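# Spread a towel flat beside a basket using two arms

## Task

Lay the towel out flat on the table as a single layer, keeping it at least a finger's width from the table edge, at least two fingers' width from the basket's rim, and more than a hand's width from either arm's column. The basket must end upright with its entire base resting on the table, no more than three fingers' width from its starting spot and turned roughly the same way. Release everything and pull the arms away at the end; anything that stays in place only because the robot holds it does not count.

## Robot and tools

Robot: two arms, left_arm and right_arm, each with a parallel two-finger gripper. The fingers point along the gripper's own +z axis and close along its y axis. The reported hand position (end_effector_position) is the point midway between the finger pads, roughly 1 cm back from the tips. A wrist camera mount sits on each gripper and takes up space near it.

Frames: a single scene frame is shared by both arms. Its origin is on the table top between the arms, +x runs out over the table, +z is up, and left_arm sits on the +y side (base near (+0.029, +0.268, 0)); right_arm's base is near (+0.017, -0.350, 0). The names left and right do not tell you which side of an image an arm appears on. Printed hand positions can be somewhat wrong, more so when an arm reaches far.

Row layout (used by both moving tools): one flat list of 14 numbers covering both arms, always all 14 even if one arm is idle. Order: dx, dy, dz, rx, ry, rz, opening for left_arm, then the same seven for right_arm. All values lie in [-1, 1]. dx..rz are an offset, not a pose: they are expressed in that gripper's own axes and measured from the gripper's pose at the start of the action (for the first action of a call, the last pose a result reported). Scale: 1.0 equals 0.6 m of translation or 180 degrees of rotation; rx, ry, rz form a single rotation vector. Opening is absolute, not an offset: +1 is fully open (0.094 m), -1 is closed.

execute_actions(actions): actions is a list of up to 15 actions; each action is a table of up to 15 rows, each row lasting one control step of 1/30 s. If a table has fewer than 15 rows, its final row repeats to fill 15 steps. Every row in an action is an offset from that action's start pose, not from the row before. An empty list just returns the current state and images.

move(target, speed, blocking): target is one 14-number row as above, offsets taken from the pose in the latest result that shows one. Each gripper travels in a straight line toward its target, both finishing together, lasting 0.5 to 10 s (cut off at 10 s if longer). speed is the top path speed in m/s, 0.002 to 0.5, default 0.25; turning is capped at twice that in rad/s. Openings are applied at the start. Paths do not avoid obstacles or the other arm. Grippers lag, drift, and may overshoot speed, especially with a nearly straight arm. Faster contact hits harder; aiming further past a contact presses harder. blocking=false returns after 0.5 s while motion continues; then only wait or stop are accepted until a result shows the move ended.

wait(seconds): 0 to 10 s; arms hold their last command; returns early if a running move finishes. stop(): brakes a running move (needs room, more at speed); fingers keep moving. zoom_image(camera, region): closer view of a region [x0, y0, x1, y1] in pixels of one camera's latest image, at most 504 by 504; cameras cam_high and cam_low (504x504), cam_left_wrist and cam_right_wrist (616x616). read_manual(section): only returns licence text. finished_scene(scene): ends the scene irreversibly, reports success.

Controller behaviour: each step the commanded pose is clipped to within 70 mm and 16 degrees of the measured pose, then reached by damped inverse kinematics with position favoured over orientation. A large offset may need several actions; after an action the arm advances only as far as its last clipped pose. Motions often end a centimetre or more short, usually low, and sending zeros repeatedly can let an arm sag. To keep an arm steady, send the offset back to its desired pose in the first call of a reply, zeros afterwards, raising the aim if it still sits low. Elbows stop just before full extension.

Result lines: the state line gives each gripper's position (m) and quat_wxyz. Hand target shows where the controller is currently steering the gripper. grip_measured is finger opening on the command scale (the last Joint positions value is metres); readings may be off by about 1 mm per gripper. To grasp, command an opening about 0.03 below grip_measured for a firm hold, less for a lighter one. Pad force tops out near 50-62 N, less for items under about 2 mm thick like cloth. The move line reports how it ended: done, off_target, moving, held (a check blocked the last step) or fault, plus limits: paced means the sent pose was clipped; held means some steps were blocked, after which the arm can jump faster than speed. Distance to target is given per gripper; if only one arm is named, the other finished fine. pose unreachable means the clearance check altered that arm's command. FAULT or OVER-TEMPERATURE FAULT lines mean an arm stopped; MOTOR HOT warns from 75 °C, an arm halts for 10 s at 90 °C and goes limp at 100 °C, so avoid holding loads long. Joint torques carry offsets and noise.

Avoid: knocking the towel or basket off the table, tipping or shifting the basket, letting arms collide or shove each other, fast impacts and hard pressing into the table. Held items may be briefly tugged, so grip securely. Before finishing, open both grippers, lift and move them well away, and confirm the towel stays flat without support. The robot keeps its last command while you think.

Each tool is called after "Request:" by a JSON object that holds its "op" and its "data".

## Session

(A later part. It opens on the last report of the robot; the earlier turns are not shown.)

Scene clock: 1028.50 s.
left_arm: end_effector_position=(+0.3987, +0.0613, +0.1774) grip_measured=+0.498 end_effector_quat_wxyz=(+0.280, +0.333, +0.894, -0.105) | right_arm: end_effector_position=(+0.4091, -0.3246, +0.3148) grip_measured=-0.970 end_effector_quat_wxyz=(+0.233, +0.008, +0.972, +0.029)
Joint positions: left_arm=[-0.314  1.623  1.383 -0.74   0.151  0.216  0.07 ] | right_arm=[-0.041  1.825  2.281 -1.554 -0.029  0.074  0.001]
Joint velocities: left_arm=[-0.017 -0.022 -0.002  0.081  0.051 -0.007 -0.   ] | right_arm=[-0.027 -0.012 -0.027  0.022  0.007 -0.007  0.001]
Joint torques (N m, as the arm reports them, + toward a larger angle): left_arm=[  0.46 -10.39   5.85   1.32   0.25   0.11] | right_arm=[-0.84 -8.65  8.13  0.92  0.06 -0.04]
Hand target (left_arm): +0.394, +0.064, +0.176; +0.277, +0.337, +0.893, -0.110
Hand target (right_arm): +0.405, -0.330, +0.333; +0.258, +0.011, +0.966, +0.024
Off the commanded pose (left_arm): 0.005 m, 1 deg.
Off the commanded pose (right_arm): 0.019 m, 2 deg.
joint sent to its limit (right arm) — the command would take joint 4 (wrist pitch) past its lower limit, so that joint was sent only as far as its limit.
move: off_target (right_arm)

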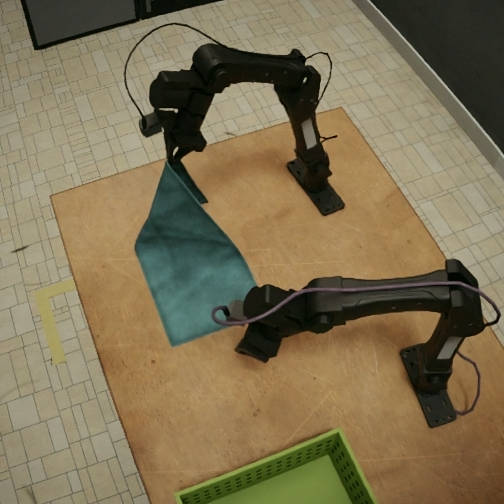

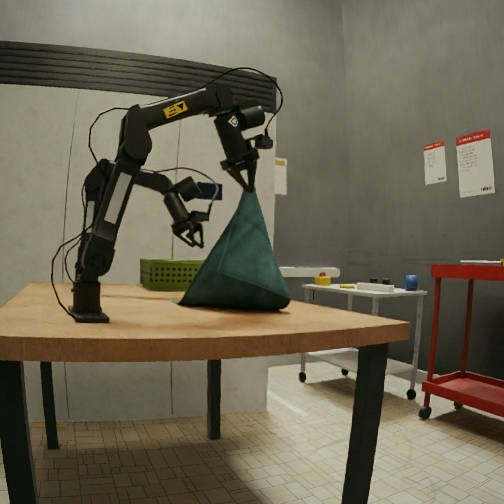

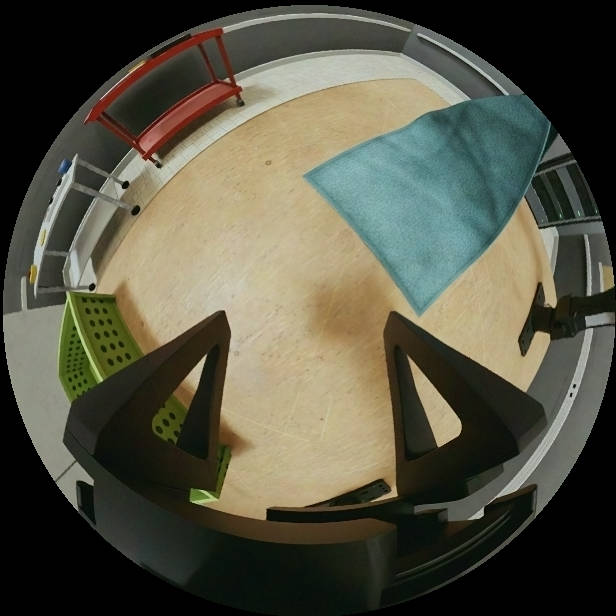

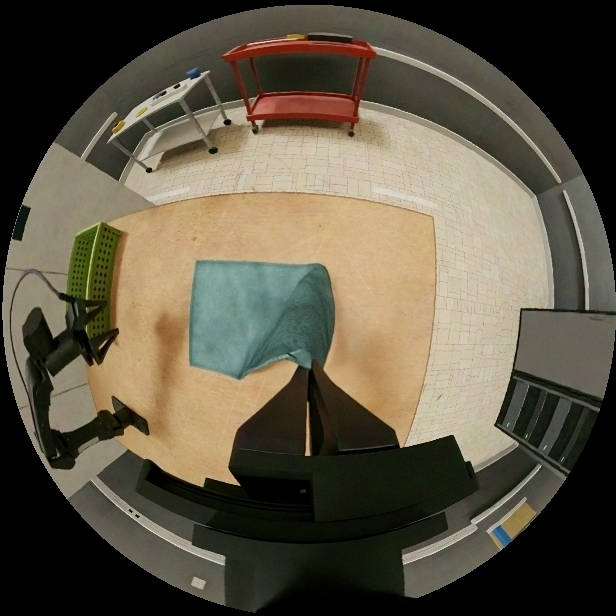

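Request:
{"op": "move", "data": {"target": [0,0,-0.08,0,0,0,0.5,0.159,-0.111,0.277,0.019,0.15,-0.005,-1], "speed": 0.12}}

Scene clock: 1105.57 s.
left_arm: end_effector_position=(+0.3782, +0.0785, +0.2015) grip_measured=+0.498 end_effector_quat_wxyz=(+0.268, +0.330, +0.899, -0.101) | right_arm: end_effector_position=(+0.3933, -0.3735, +0.1192) grip_measured=-0.970 end_effector_quat_wxyz=(-0.009, -0.002, +1.000, +0.003)
Joint positions: left_arm=[-0.297  1.551  1.42  -0.876  0.152  0.228  0.07 ] | right_arm=[-0.158  1.998  1.793 -1.383 -0.005 -0.07   0.001]
Joint velocities: left_arm=[-0.017 -0.002 -0.012 -0.007 -0.051  0.037 -0.   ] | right_arm=[-0.007 -0.007 -0.007  0.066 -0.095 -0.022 -0.   ]
Joint torques (N m, as the arm reports them, + toward a larger angle): left_arm=[ 0.68 -9.35 10.7   1.04  0.27  0.13] | right_arm=[-0.63 -8.45  6.35  0.37  0.04 -0.03]
Hand target (left_arm): +0.378, +0.080, +0.216; +0.280, +0.332, +0.894, -0.105
Hand target (right_arm): +0.397, -0.379, +0.119; -0.001, -0.000, +1.000, -0.002
Off the commanded pose (left_arm): 0.015 m, 2 deg.
Off the commanded pose (right_arm): 0.008 m, 1 deg.
move: off_target (left_arm)

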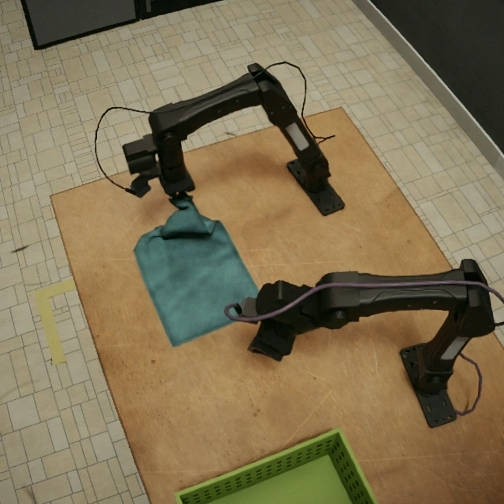

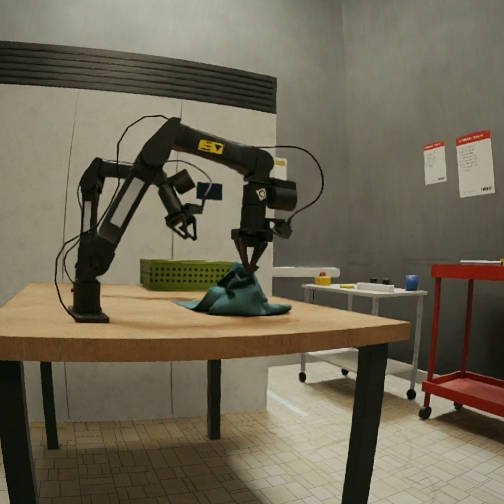

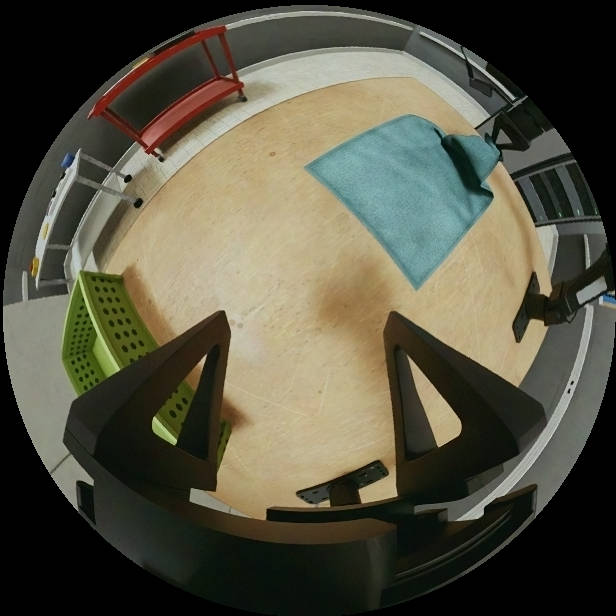

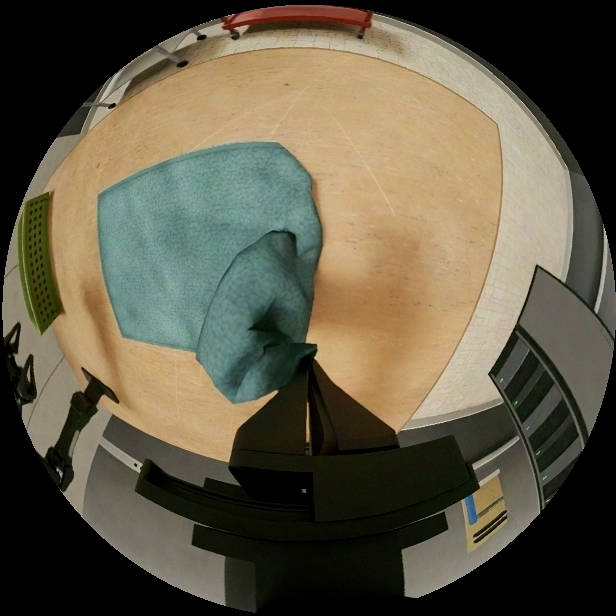

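Request:
{"op": "move", "data": {"target": [-0.017,-0.289,0.212,0.006,0.186,0.026,0.2,0.038,-0.10,0.033,0,0,0,-1], "speed": 0.2}}

Scene clock: 1122.80 s.
left_arm: end_effector_position=(+0.3240, -0.1049, +0.0982) grip_measured=+0.202 end_effector_quat_wxyz=(+0.010, +0.392, +0.920, -0.006) | right_arm: end_effector_position=(+0.3681, -0.4296, +0.0889) grip_measured=-0.970 end_effector_quat_wxyz=(-0.030, -0.002, +0.999, +0.008)
Joint positions: left_arm=[-0.768  2.467  2.48  -1.56   0.    -0.097  0.056] | right_arm=[-0.317  1.978  1.642 -1.298 -0.002 -0.231  0.001]
Joint velocities: left_arm=[ 0.007 -0.017  0.012  0.051 -0.081 -0.066 -0.001] | right_arm=[ 0.007  0.012 -0.046  0.022 -0.066 -0.007  0.   ]
Joint torques (N m, as the arm reports them, + toward a larger angle): left_arm=[  0.18 -15.38   9.38   0.13   0.    -0.07] | right_arm=[ -0.49 -11.08   5.49   0.25   0.04  -0.1 ]
Hand target (left_arm): +0.325, -0.106, +0.105; +0.016, +0.387, +0.922, -0.008
Hand target (right_arm): +0.370, -0.434, +0.099; -0.009, -0.002, +1.000, +0.001
Off the commanded pose (left_arm): 0.004 m, 2 deg.
Off the commanded pose (right_arm): 0.012 m, 3 deg.
joint sent to its limit (left arm) — the command would take joint 4 (wrist pitch) past its lower limit, so that joint was sent only as far as its limit.
move: off_target (right_arm)

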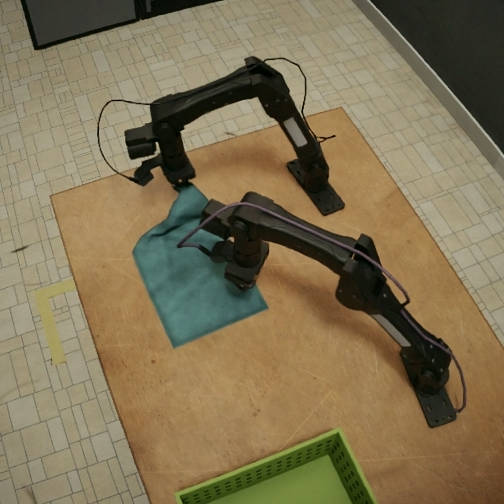

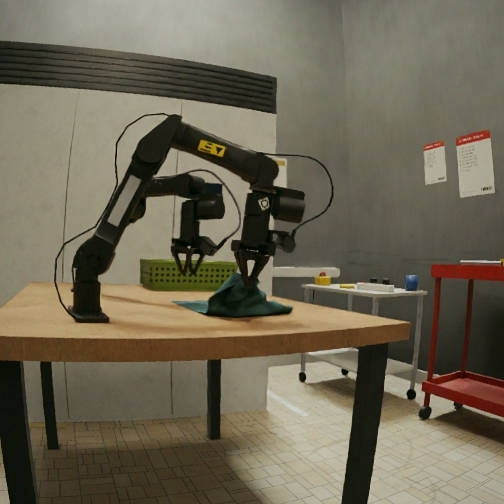

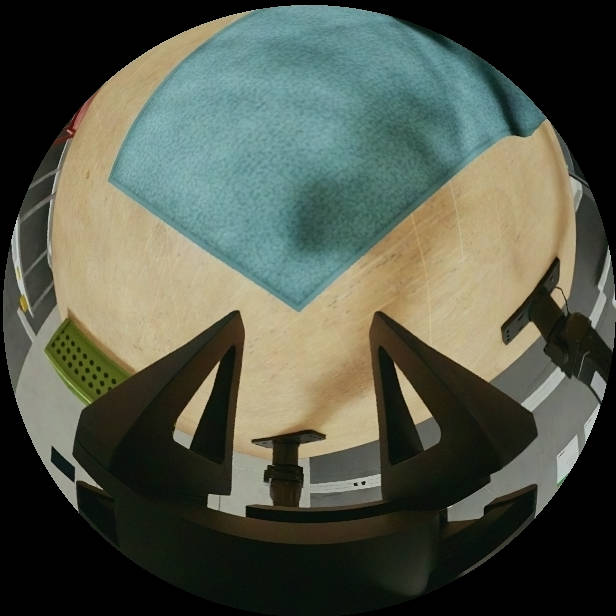

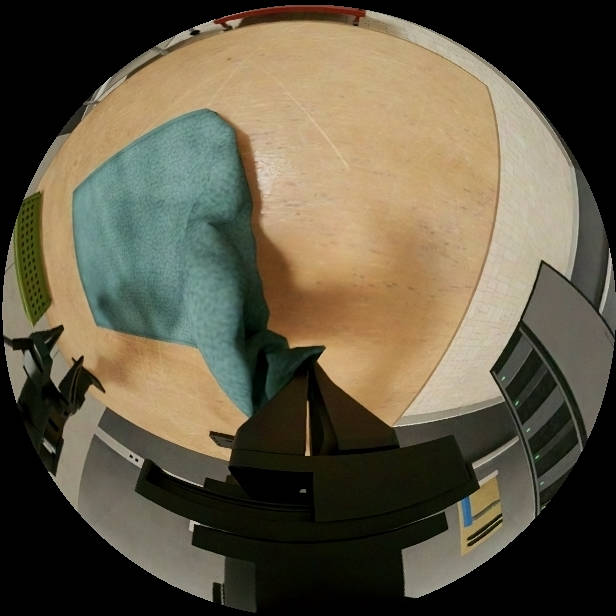

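Request:
{"op": "move", "data": {"target": [0.01,0,0.135,0,0,0,0.0,0,0,-0.01,0,0,0,-1], "speed": 0.06}}

Scene clock: 1130.27 s.
left_arm: end_effector_position=(+0.3238, -0.1047, +0.0181) grip_measured=+0.002 end_effector_quat_wxyz=(+0.011, +0.392, +0.920, -0.007) | right_arm: end_effector_position=(+0.3646, -0.4288, +0.0891) grip_measured=-0.970 end_effector_quat_wxyz=(-0.037, -0.002, +0.999, +0.010)
Joint positions: left_arm=[-0.768  2.422  2.078 -1.2    0.    -0.098  0.047] | right_arm=[-0.317  1.978  1.642 -1.312 -0.002 -0.231  0.001]
Joint velocities: left_arm=[-0.002 -0.012 -0.012 -0.095 -0.037  0.007 -0.001] | right_arm=[ 0.017  0.012 -0.012  0.007 -0.051 -0.037 -0.001]
Joint torques (N m, as the arm reports them, + toward a larger angle): left_arm=[ -0.26 -16.57   4.69   0.39   0.03   0.  ] | right_arm=[-0.01 -8.39  8.28 -0.01  0.01  0.  ]
Hand target (left_arm): +0.320, -0.103, +0.017; +0.010, +0.392, +0.920, -0.006
Hand target (right_arm): +0.368, -0.430, +0.095; -0.030, -0.002, +0.999, +0.008
Off the commanded pose (left_arm): 0.004 m, 0 deg.
Off the commanded pose (right_arm): 0.007 m, 1 deg.
move: done

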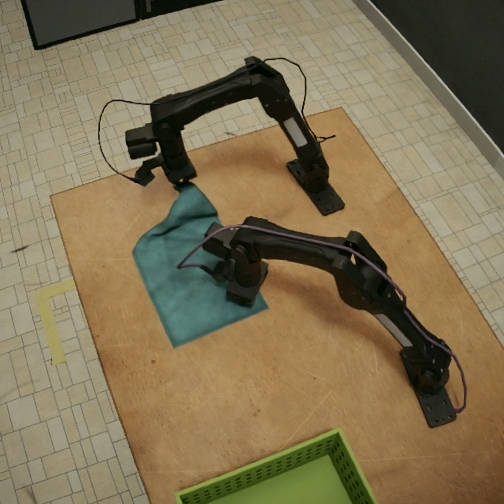

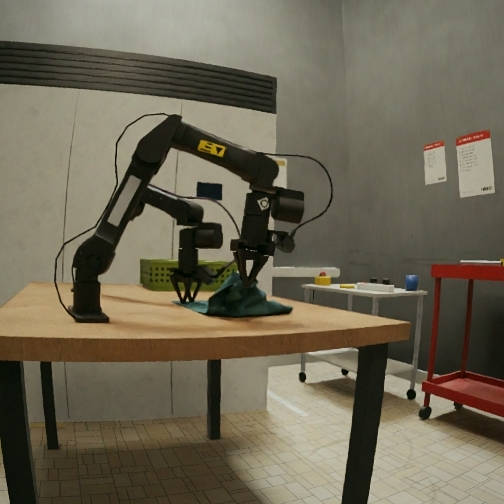

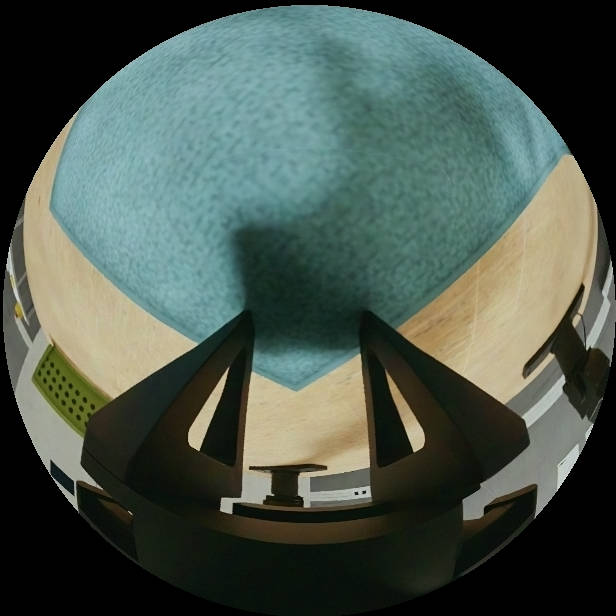

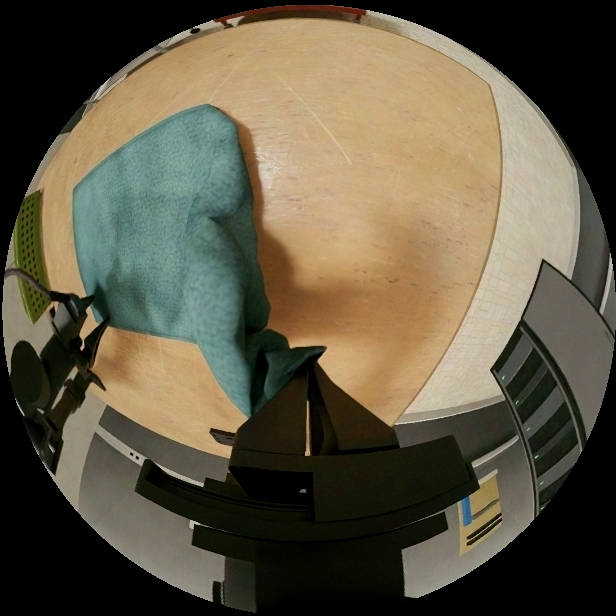

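Request:
{"op": "execute_actions", "data": {"actions": []}}

Scene clock: 1140.50 s.
left_arm: end_effector_position=(+0.3241, -0.1050, +0.0181) grip_measured=+0.002 end_effector_quat_wxyz=(+0.012, +0.392, +0.920, -0.007) | right_arm: end_effector_position=(+0.3646, -0.4288, +0.0891) grip_measured=-0.970 end_effector_quat_wxyz=(-0.037, -0.002, +0.999, +0.010)
Joint positions: left_arm=[-0.768  2.422  2.078 -1.198  0.    -0.098  0.047] | right_arm=[-0.317  1.978  1.642 -1.312 -0.002 -0.231  0.001]
Joint velocities: left_arm=[ 0.002 -0.012  0.007  0.022  0.051  0.037  0.001] | right_arm=[-0.002 -0.007 -0.002 -0.022  0.051  0.051 -0.   ]
Joint torques (N m, as the arm reports them, + toward a larger angle): left_arm=[ -0.22 -16.6    4.76   0.37  -0.03  -0.02] | right_arm=[-0.01 -8.39  8.29 -0.01  0.01  0.  ]
Hand target (left_arm): +0.320, -0.103, +0.017; +0.010, +0.392, +0.920, -0.006
Hand target (right_arm): +0.368, -0.430, +0.095; -0.030, -0.002, +1.000, +0.008
Off the commanded pose (left_arm): 0.004 m, 0 deg.
Off the commanded pose (right_arm): 0.007 m, 1 deg.

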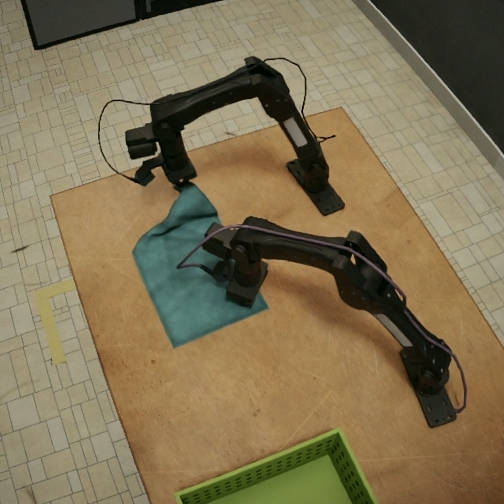

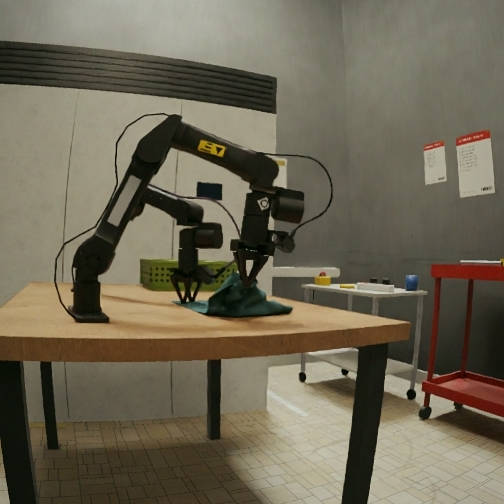

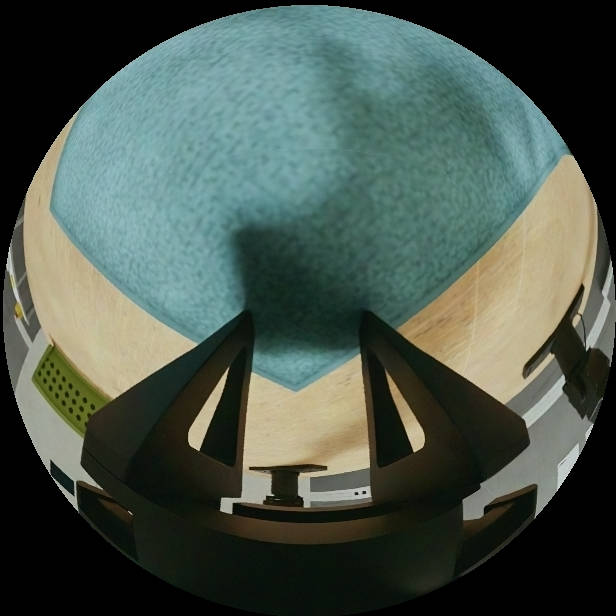

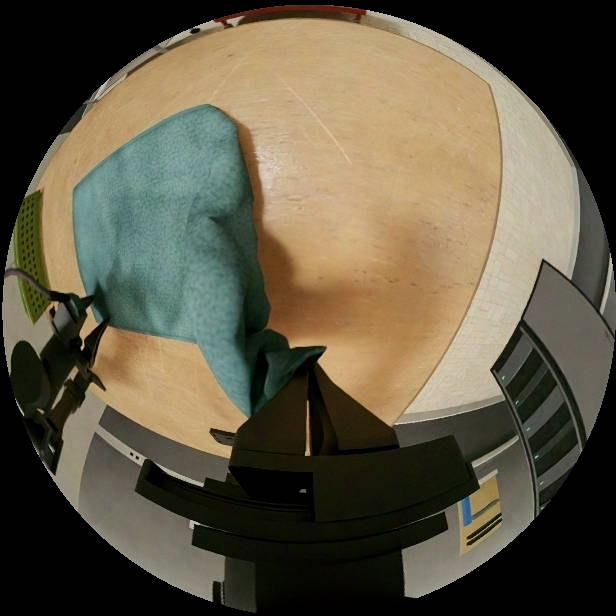

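Request:
{"op": "execute_actions", "data": {"actions": [[[0,0,-0.02,0,0,0,0, 0,0,-0.01,0,0,0,-1]],[[-0.035,0,0,0,0,0,0, 0,0,0,0,0,0,-1]],[[0,0,0.03,0,0,0,0, 0,0,0,0,0,0,-1]]]}}

Scene clock: 1143.97 s.
left_arm: end_effector_position=(+0.3332, -0.1166, +0.0163) grip_measured=+0.002 end_effector_quat_wxyz=(+0.008, +0.392, +0.920, -0.005) | right_arm: end_effector_position=(+0.3615, -0.4281, +0.0894) grip_measured=-0.970 end_effector_quat_wxyz=(-0.044, -0.002, +0.999, +0.011)
Joint positions: left_arm=[-0.768  2.517  2.243 -1.278  0.    -0.098  0.047] | right_arm=[-0.317  1.978  1.642 -1.325 -0.002 -0.231  0.001]
Joint velocities: left_arm=[-0.007 -0.002 -0.012 -0.037 -0.066  0.051 -0.001] | right_arm=[-0.002  0.002 -0.002 -0.081  0.022 -0.051 -0.   ]
Joint torques (N m, as the arm reports them, + toward a larger angle): left_arm=[  0.02 -14.79   3.56   0.7   -0.01   0.02] | right_arm=[ 0.01 -8.31  6.13  0.05  0.01 -0.01]
Hand target (left_arm): +0.332, -0.116, +0.000; +0.004, +0.392, +0.920, -0.002
Hand target (right_arm): +0.362, -0.428, +0.089; -0.044, -0.002, +0.999, +0.011
Off the commanded pose (left_arm): 0.016 m, 0 deg.
Off the commanded pose (right_arm): 0.000 m, 0 deg.

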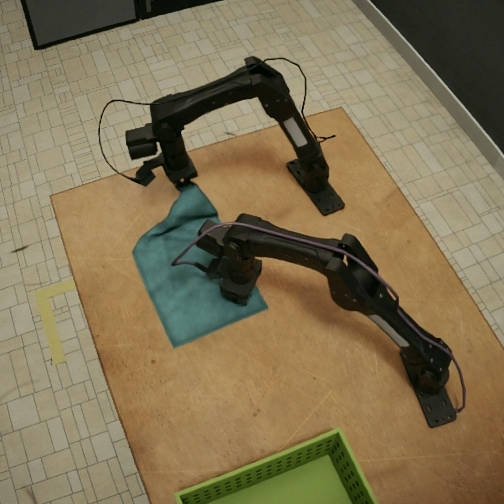

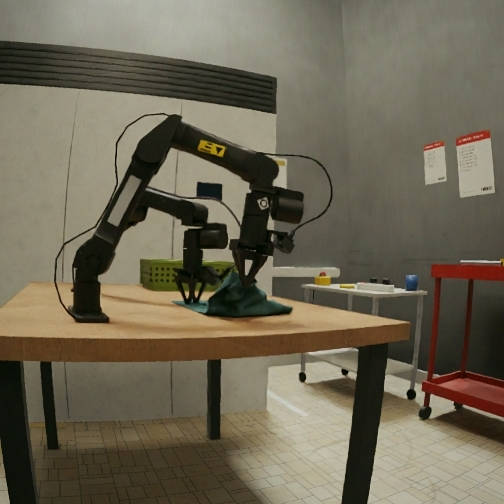

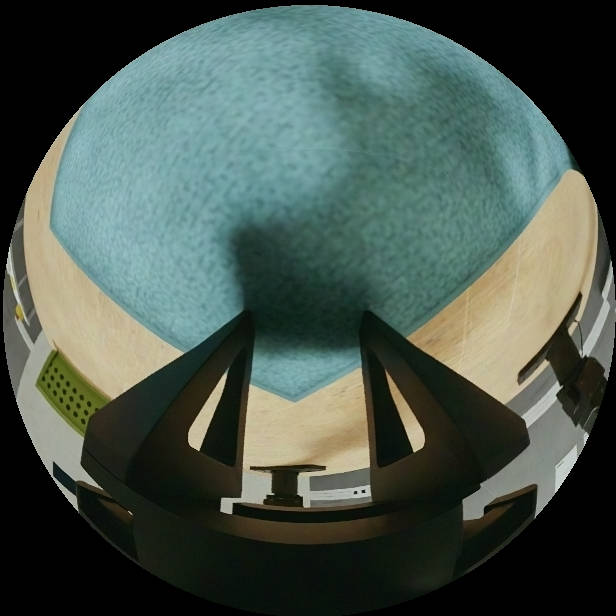

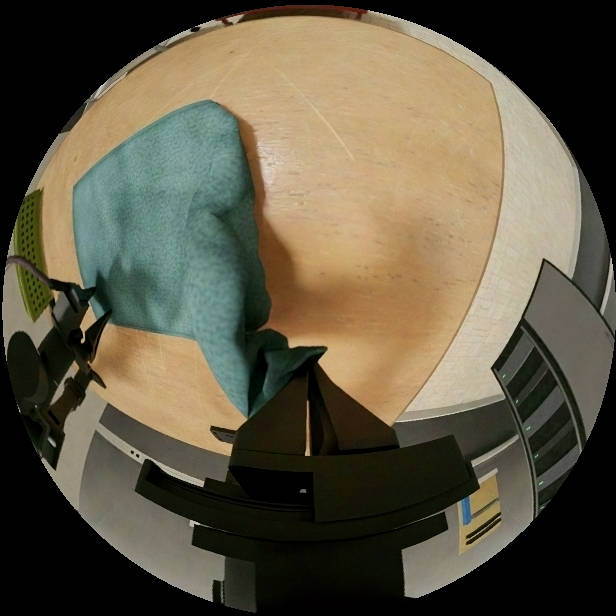

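Request:
{"op": "execute_actions", "data": {"actions": [[[0,0,0.03,0,0,0,-0.08, 0,0,0,0,0,0,-1],[0,0,0.03,0,0,0,-0.16, 0,0,0,0,0,0,-1],[0,0,0.03,0,0,0,-0.24, 0,0,0,0,0,0,-1],[0,0,0.03,0,0,0,-0.32, 0,0,0,0,0,0,-1],[0,0,0.03,0,0,0,-0.40, 0,0,0,0,0,0,-1],[0,0,0.03,0,0,0,-0.48, 0,0,0,0,0,0,-1],[0,0,0.03,0,0,0,-0.56, 0,0,0,0,0,0,-1],[0,0,0.03,0,0,0,-0.64, 0,0,0,0,0,0,-1],[0,0,0.03,0,0,0,-0.72, 0,0,0,0,0,0,-1],[0,0,0.03,0,0,0,-0.80, 0,0,0,0,0,0,-1],[0,0,0.03,0,0,0,-0.88, 0,0,0,0,0,0,-1],[0,0,0.03,0,0,0,-0.95, 0,0,0,0,0,0,-1],[0,0,0.03,0,0,0,-1, 0,0,0,0,0,0,-1]],[[0,0,-0.06,0,0,0,-1, 0,0,0,0,0,0,-1]]]}}

Scene clock: 1151.67 s.
left_arm: end_effector_position=(+0.3348, -0.1197, +0.0457) grip_measured=-0.962 end_effector_quat_wxyz=(+0.020, +0.392, +0.920, -0.013) | right_arm: end_effector_position=(+0.3615, -0.4281, +0.0894) grip_measured=-0.970 end_effector_quat_wxyz=(-0.044, -0.002, +0.999, +0.011)
Joint positions: left_arm=[-0.769  2.499  2.326 -1.352  0.003 -0.098  0.002] | right_arm=[-0.317  1.978  1.642 -1.325 -0.002 -0.231  0.001]
Joint velocities: left_arm=[-0.017 -0.002 -0.002 -0.11  -0.037 -0.007 -0.   ] | right_arm=[-0.012  0.017 -0.002 -0.051 -0.037  0.022 -0.   ]
Joint torques (N m, as the arm reports them, + toward a larger angle): left_arm=[  0.11 -15.93   9.54   0.21  -0.01   0.03] | right_arm=[ 0.01 -8.31  6.13  0.05  0.01 -0.01]
Hand target (left_arm): +0.336, -0.120, +0.052; +0.022, +0.392, +0.920, -0.014
Hand target (right_arm): +0.362, -0.428, +0.089; -0.044, -0.002, +0.999, +0.011
Off the commanded pose (left_arm): 0.007 m, 0 deg.
Off the commanded pose (right_arm): 0.000 m, 0 deg.

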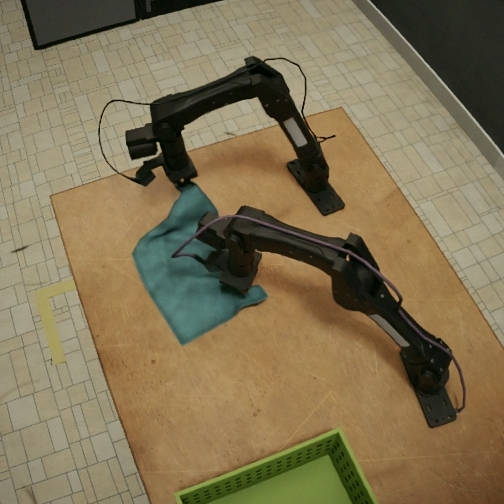

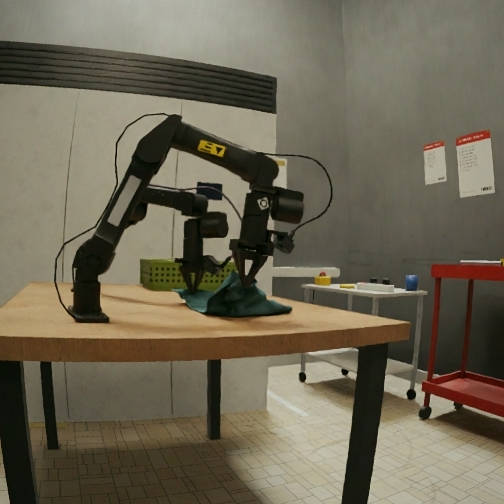

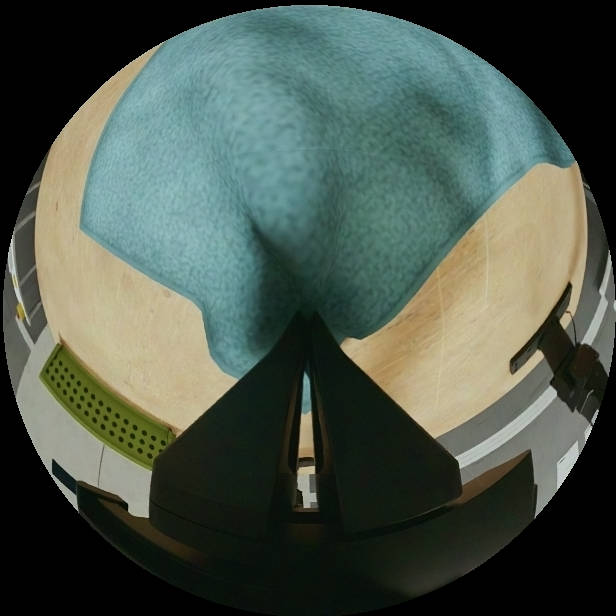

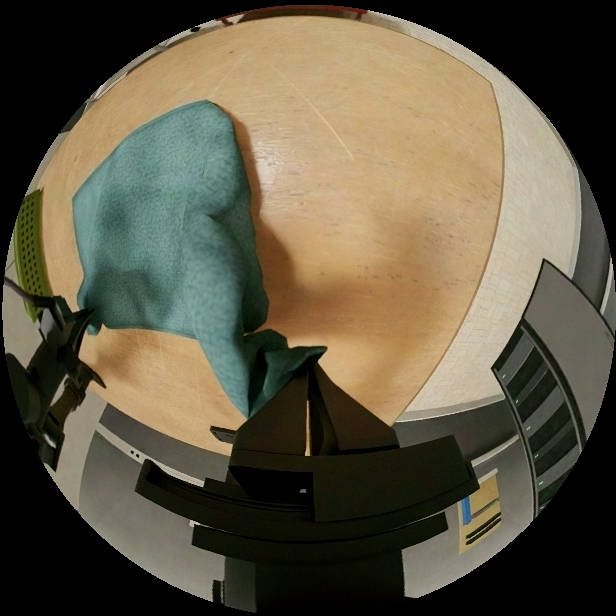

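Request:
{"op": "move", "data": {"target": [0.17,0.167,-0.333,0,0,0,-1, 0.037,0.13,-0.27,0,0,0,-1], "speed": 0.12}}

Scene clock: 1163.43 s.
left_arm: end_effector_position=(+0.3368, +0.0281, +0.2435) grip_measured=-0.962 end_effector_quat_wxyz=(+0.118, +0.384, +0.915, -0.036) | right_arm: end_effector_position=(+0.3566, -0.3590, +0.2386) grip_measured=-0.970 end_effector_quat_wxyz=(+0.100, -0.000, +0.995, +0.004)
Joint positions: left_arm=[-0.527  1.904  2.143 -1.562  0.007  0.133  0.002] | right_arm=[-0.128  1.723  1.901 -1.549 -0.016 -0.036  0.001]
Joint velocities: left_arm=[ 0.007 -0.017  0.007 -0.037  0.007  0.022 -0.   ] | right_arm=[-0.002 -0.017 -0.027 -0.051 -0.051  0.022 -0.001]
Joint torques (N m, as the arm reports them, + toward a larger angle): left_arm=[  0.53 -11.12   4.18   0.63   0.12   0.11] | right_arm=[ 0.54 -8.55  8.54  0.51 -0.06  0.1 ]
Hand target (left_arm): +0.331, +0.033, +0.238; +0.101, +0.388, +0.915, -0.035
Hand target (right_arm): +0.355, -0.355, +0.255; +0.123, -0.001, +0.992, +0.008
Off the commanded pose (left_arm): 0.007 m, 12 deg.
Off the commanded pose (right_arm): 0.017 m, 16 deg; orientation clipped at the last step of the last action.
joint sent to its limit (left arm) — the command would take joint 4 (wrist pitch) past its lower limit, so that joint was sent only as far as its limit.
joint sent to its limit (right arm) — the command would take joint 4 (wrist pitch) past its lower limit, so that joint was sent only as far as its limit.
move: off_target (left_arm, right_arm); limits=paced

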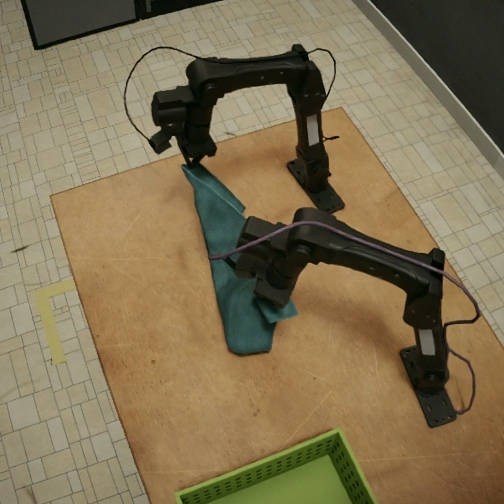

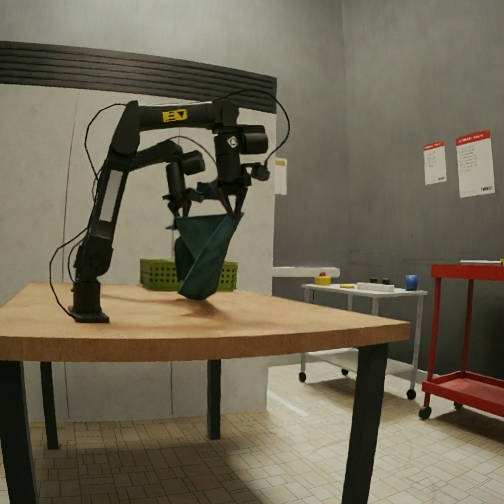

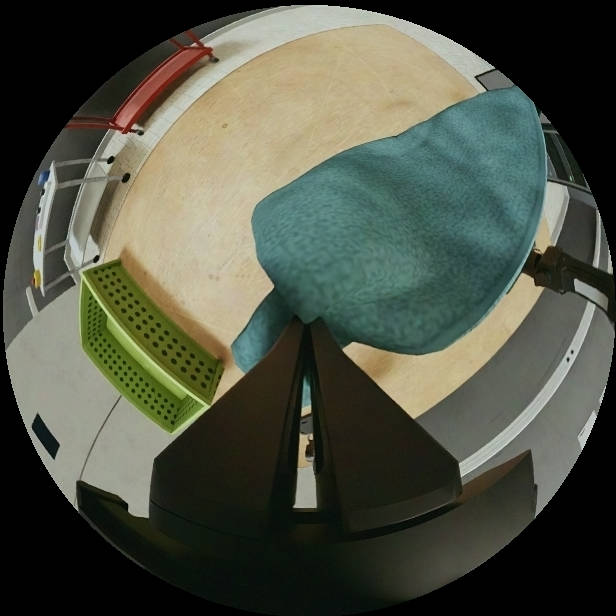

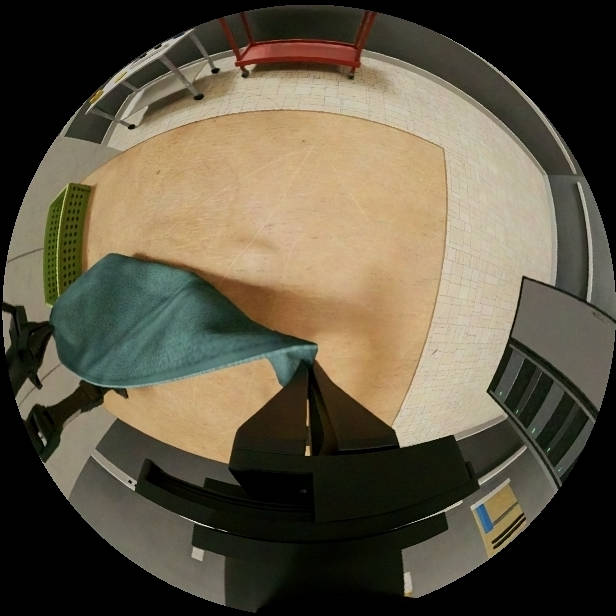

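Request:
{"op": "zoom_image", "data": {"camera": "cam_high", "region": [120,120,360,380]}}

Request:
{"op": "zoom_image", "data": {"camera": "cam_low", "region": [120,170,300,330]}}

Region (120, 120, 360, 380) of cam_high's 504x504 image, scaled by 1.938, with more detail than that image has; it fills the left 465 columns of this view, and the rest is white.

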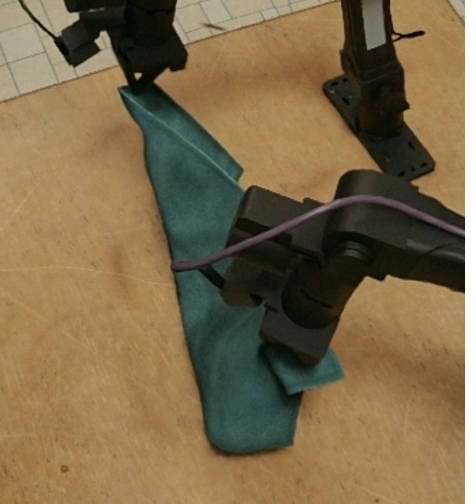

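Region (120, 170, 300, 330) of cam_low's 504x504 image, scaled by 2.800, with more detail than that image has.

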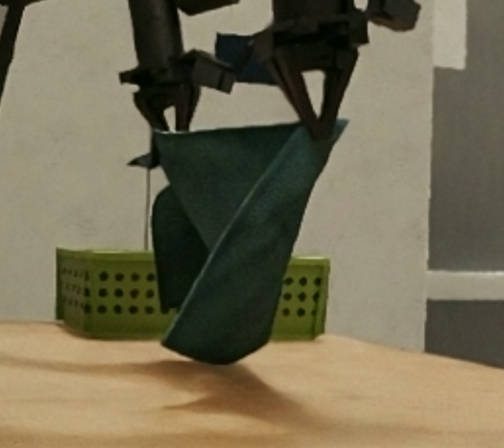

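Request:
{"op": "move", "data": {"target": [-0.0175,0.0275,-0.167,0,0,0,-1, -0.009,0,-0.168,0,0,0,-1], "speed": 0.12}}

Scene clock: 1182.80 s.
left_arm: end_effector_position=(+0.3386, +0.0456, +0.3319) grip_measured=-0.962 end_effector_quat_wxyz=(+0.246, +0.370, +0.894, -0.064) | right_arm: end_effector_position=(+0.3473, -0.3586, +0.3236) grip_measured=-0.970 end_effector_quat_wxyz=(+0.235, -0.001, +0.972, -0.000)
Joint positions: left_arm=[-0.484  1.779  2.286 -1.564  0.014  0.162  0.002] | right_arm=[-0.128  1.584  2.041 -1.553 -0.017 -0.034  0.001]
Joint velocities: left_arm=[-0.012  0.012  0.007 -0.022 -0.051  0.037  0.   ] | right_arm=[-0.002  0.002  0.002 -0.051 -0.066  0.022 -0.   ]
Joint torques (N m, as the arm reports them, + toward a larger angle): left_arm=[ 0.76 -9.44  8.41  1.06  0.11  0.13] | right_arm=[-0.47 -6.19  8.09  0.89 -0.02 -0.02]
Hand target (left_arm): +0.337, +0.049, +0.342; +0.258, +0.370, +0.890, -0.068
Hand target (right_arm): +0.343, -0.360, +0.338; +0.257, +0.001, +0.966, -0.001
Off the commanded pose (left_arm): 0.012 m, 15 deg.
Off the commanded pose (right_arm): 0.016 m, 16 deg.
joint sent to its limit (left arm) — the command would take joint 4 (wrist pitch) past its lower limit, so that joint was sent only as far as its limit.
joint sent to its limit (right arm) — the command would take joint 4 (wrist pitch) past its lower limit, so that joint was sent only as far as its limit.
move: off_target (left_arm, right_arm)

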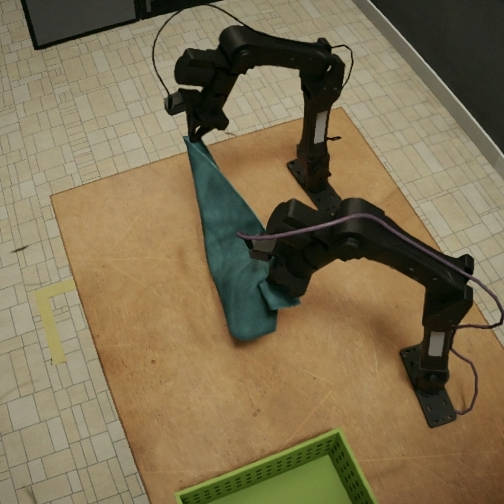

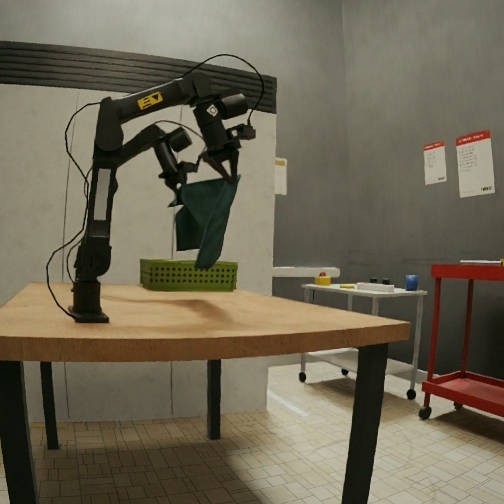

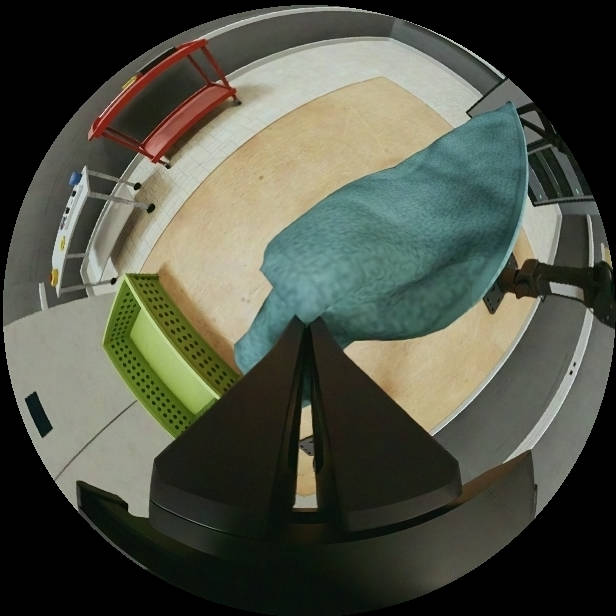

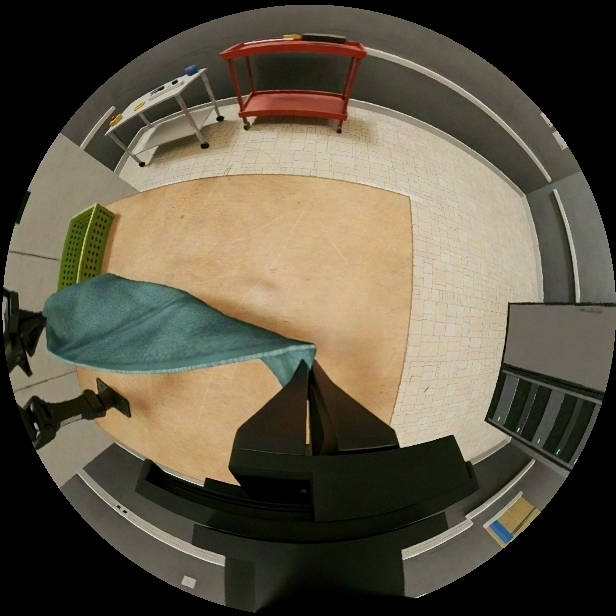

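Request:
{"op": "zoom_image", "data": {"camera": "cam_low", "region": [120,140,300,300]}}

Request:
{"op": "zoom_image", "data": {"camera": "cam_high", "region": [120,100,360,360]}}

Region (120, 140, 300, 300) of cam_low's 504x504 image, scaled by 2.800, with more detail than that image has.

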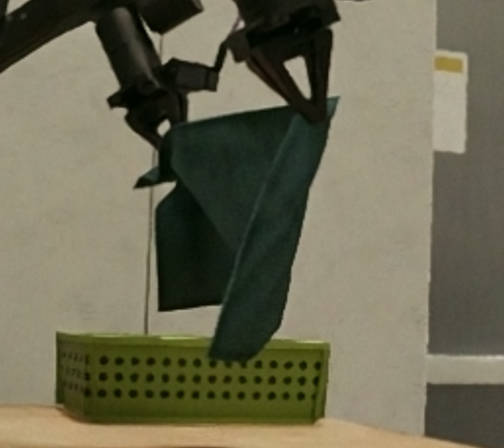

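Region (120, 100, 360, 360) of cam_high's 504x504 image, scaled by 1.938, with more detail than that image has; it fills the left 465 columns of this view, and the rest is white.

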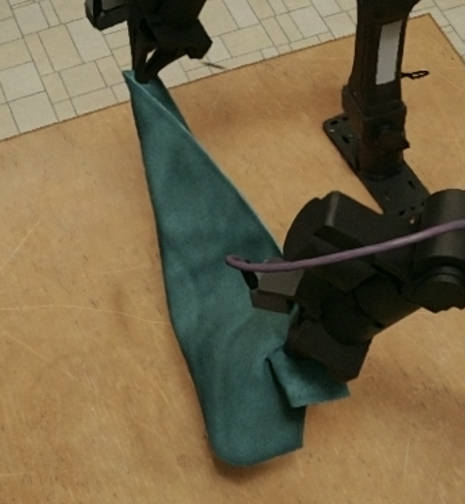

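Request:
{"op": "move", "data": {"target": [-0.1245,0.186,0.164,0,0,0,-1, -0.201,-0.002,0.167,0,0,0,-1], "speed": 0.1}}

Scene clock: 1219.00 s.
left_arm: end_effector_position=(+0.4948, +0.0482, +0.2791) grip_measured=-0.962 end_effector_quat_wxyz=(+0.280, +0.360, +0.888, -0.065) | right_arm: end_effector_position=(+0.4993, -0.3643, +0.2795) grip_measured=-0.970 end_effector_quat_wxyz=(+0.245, +0.001, +0.970, -0.000)
Joint positions: left_arm=[-0.269  2.314  2.836 -1.52   0.115  0.333  0.002] | right_arm=[-0.128  2.196  2.672 -1.553 -0.017 -0.03   0.001]
Joint velocities: left_arm=[-0.012 -0.002 -0.012  0.022  0.051  0.037 -0.001] | right_arm=[-0.007 -0.017  0.002  0.022  0.022 -0.037 -0.001]
Joint torques (N m, as the arm reports them, + toward a larger angle): left_arm=[  0.41 -13.34   8.97   1.35   0.19   0.18] | right_arm=[ 0.89 -9.48  8.13  0.93  0.04  0.06]
Hand target (left_arm): +0.498, +0.049, +0.288; +0.297, +0.361, +0.882, -0.067
Hand target (right_arm): +0.500, -0.359, +0.288; +0.257, -0.001, +0.966, -0.000
Off the commanded pose (left_arm): 0.012 m, 4 deg.
Off the commanded pose (right_arm): 0.011 m, 1 deg.
elbow stopped short (left arm): the move would have taken joint 3 (elbow) straighter than the controller allows; a more bent joint 3 avoids this.
joint sent to its limit (right arm) — the command would take joint 4 (wrist pitch) past its lower limit, so that joint was sent only as far as its limit.
move: off_target (left_arm, right_arm)

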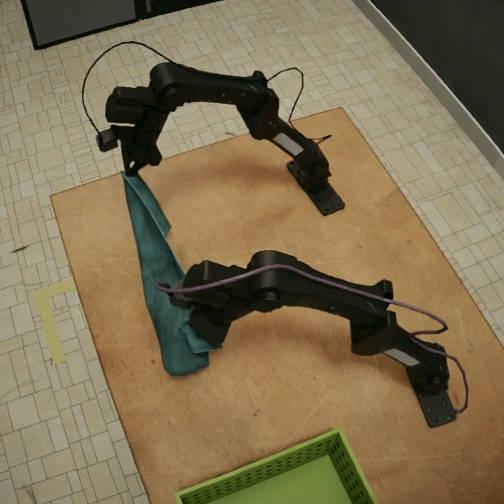

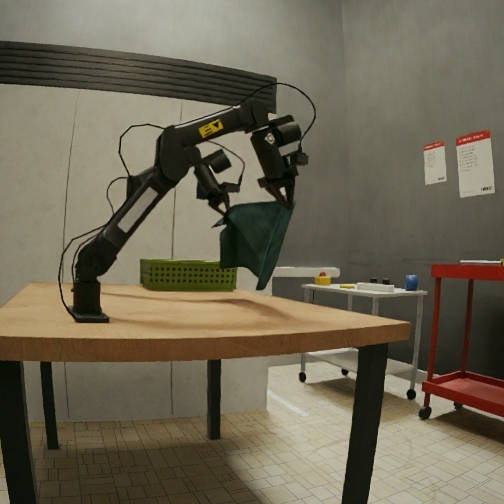

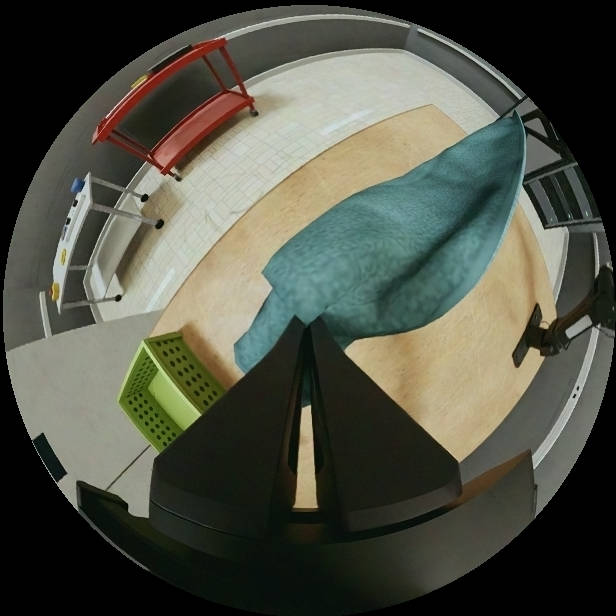

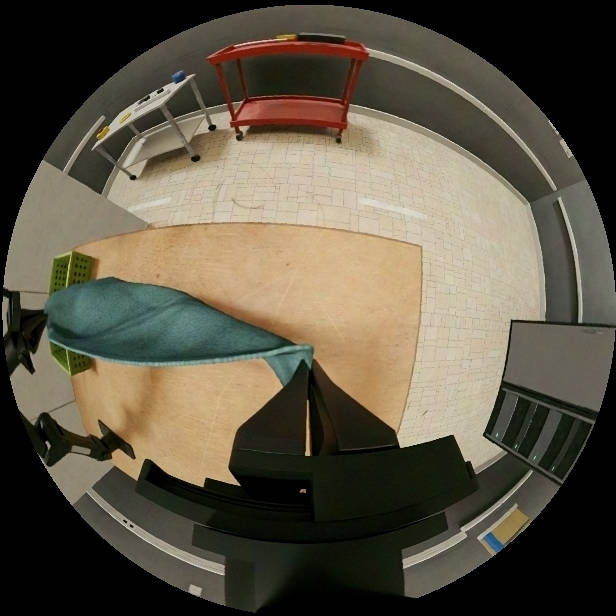

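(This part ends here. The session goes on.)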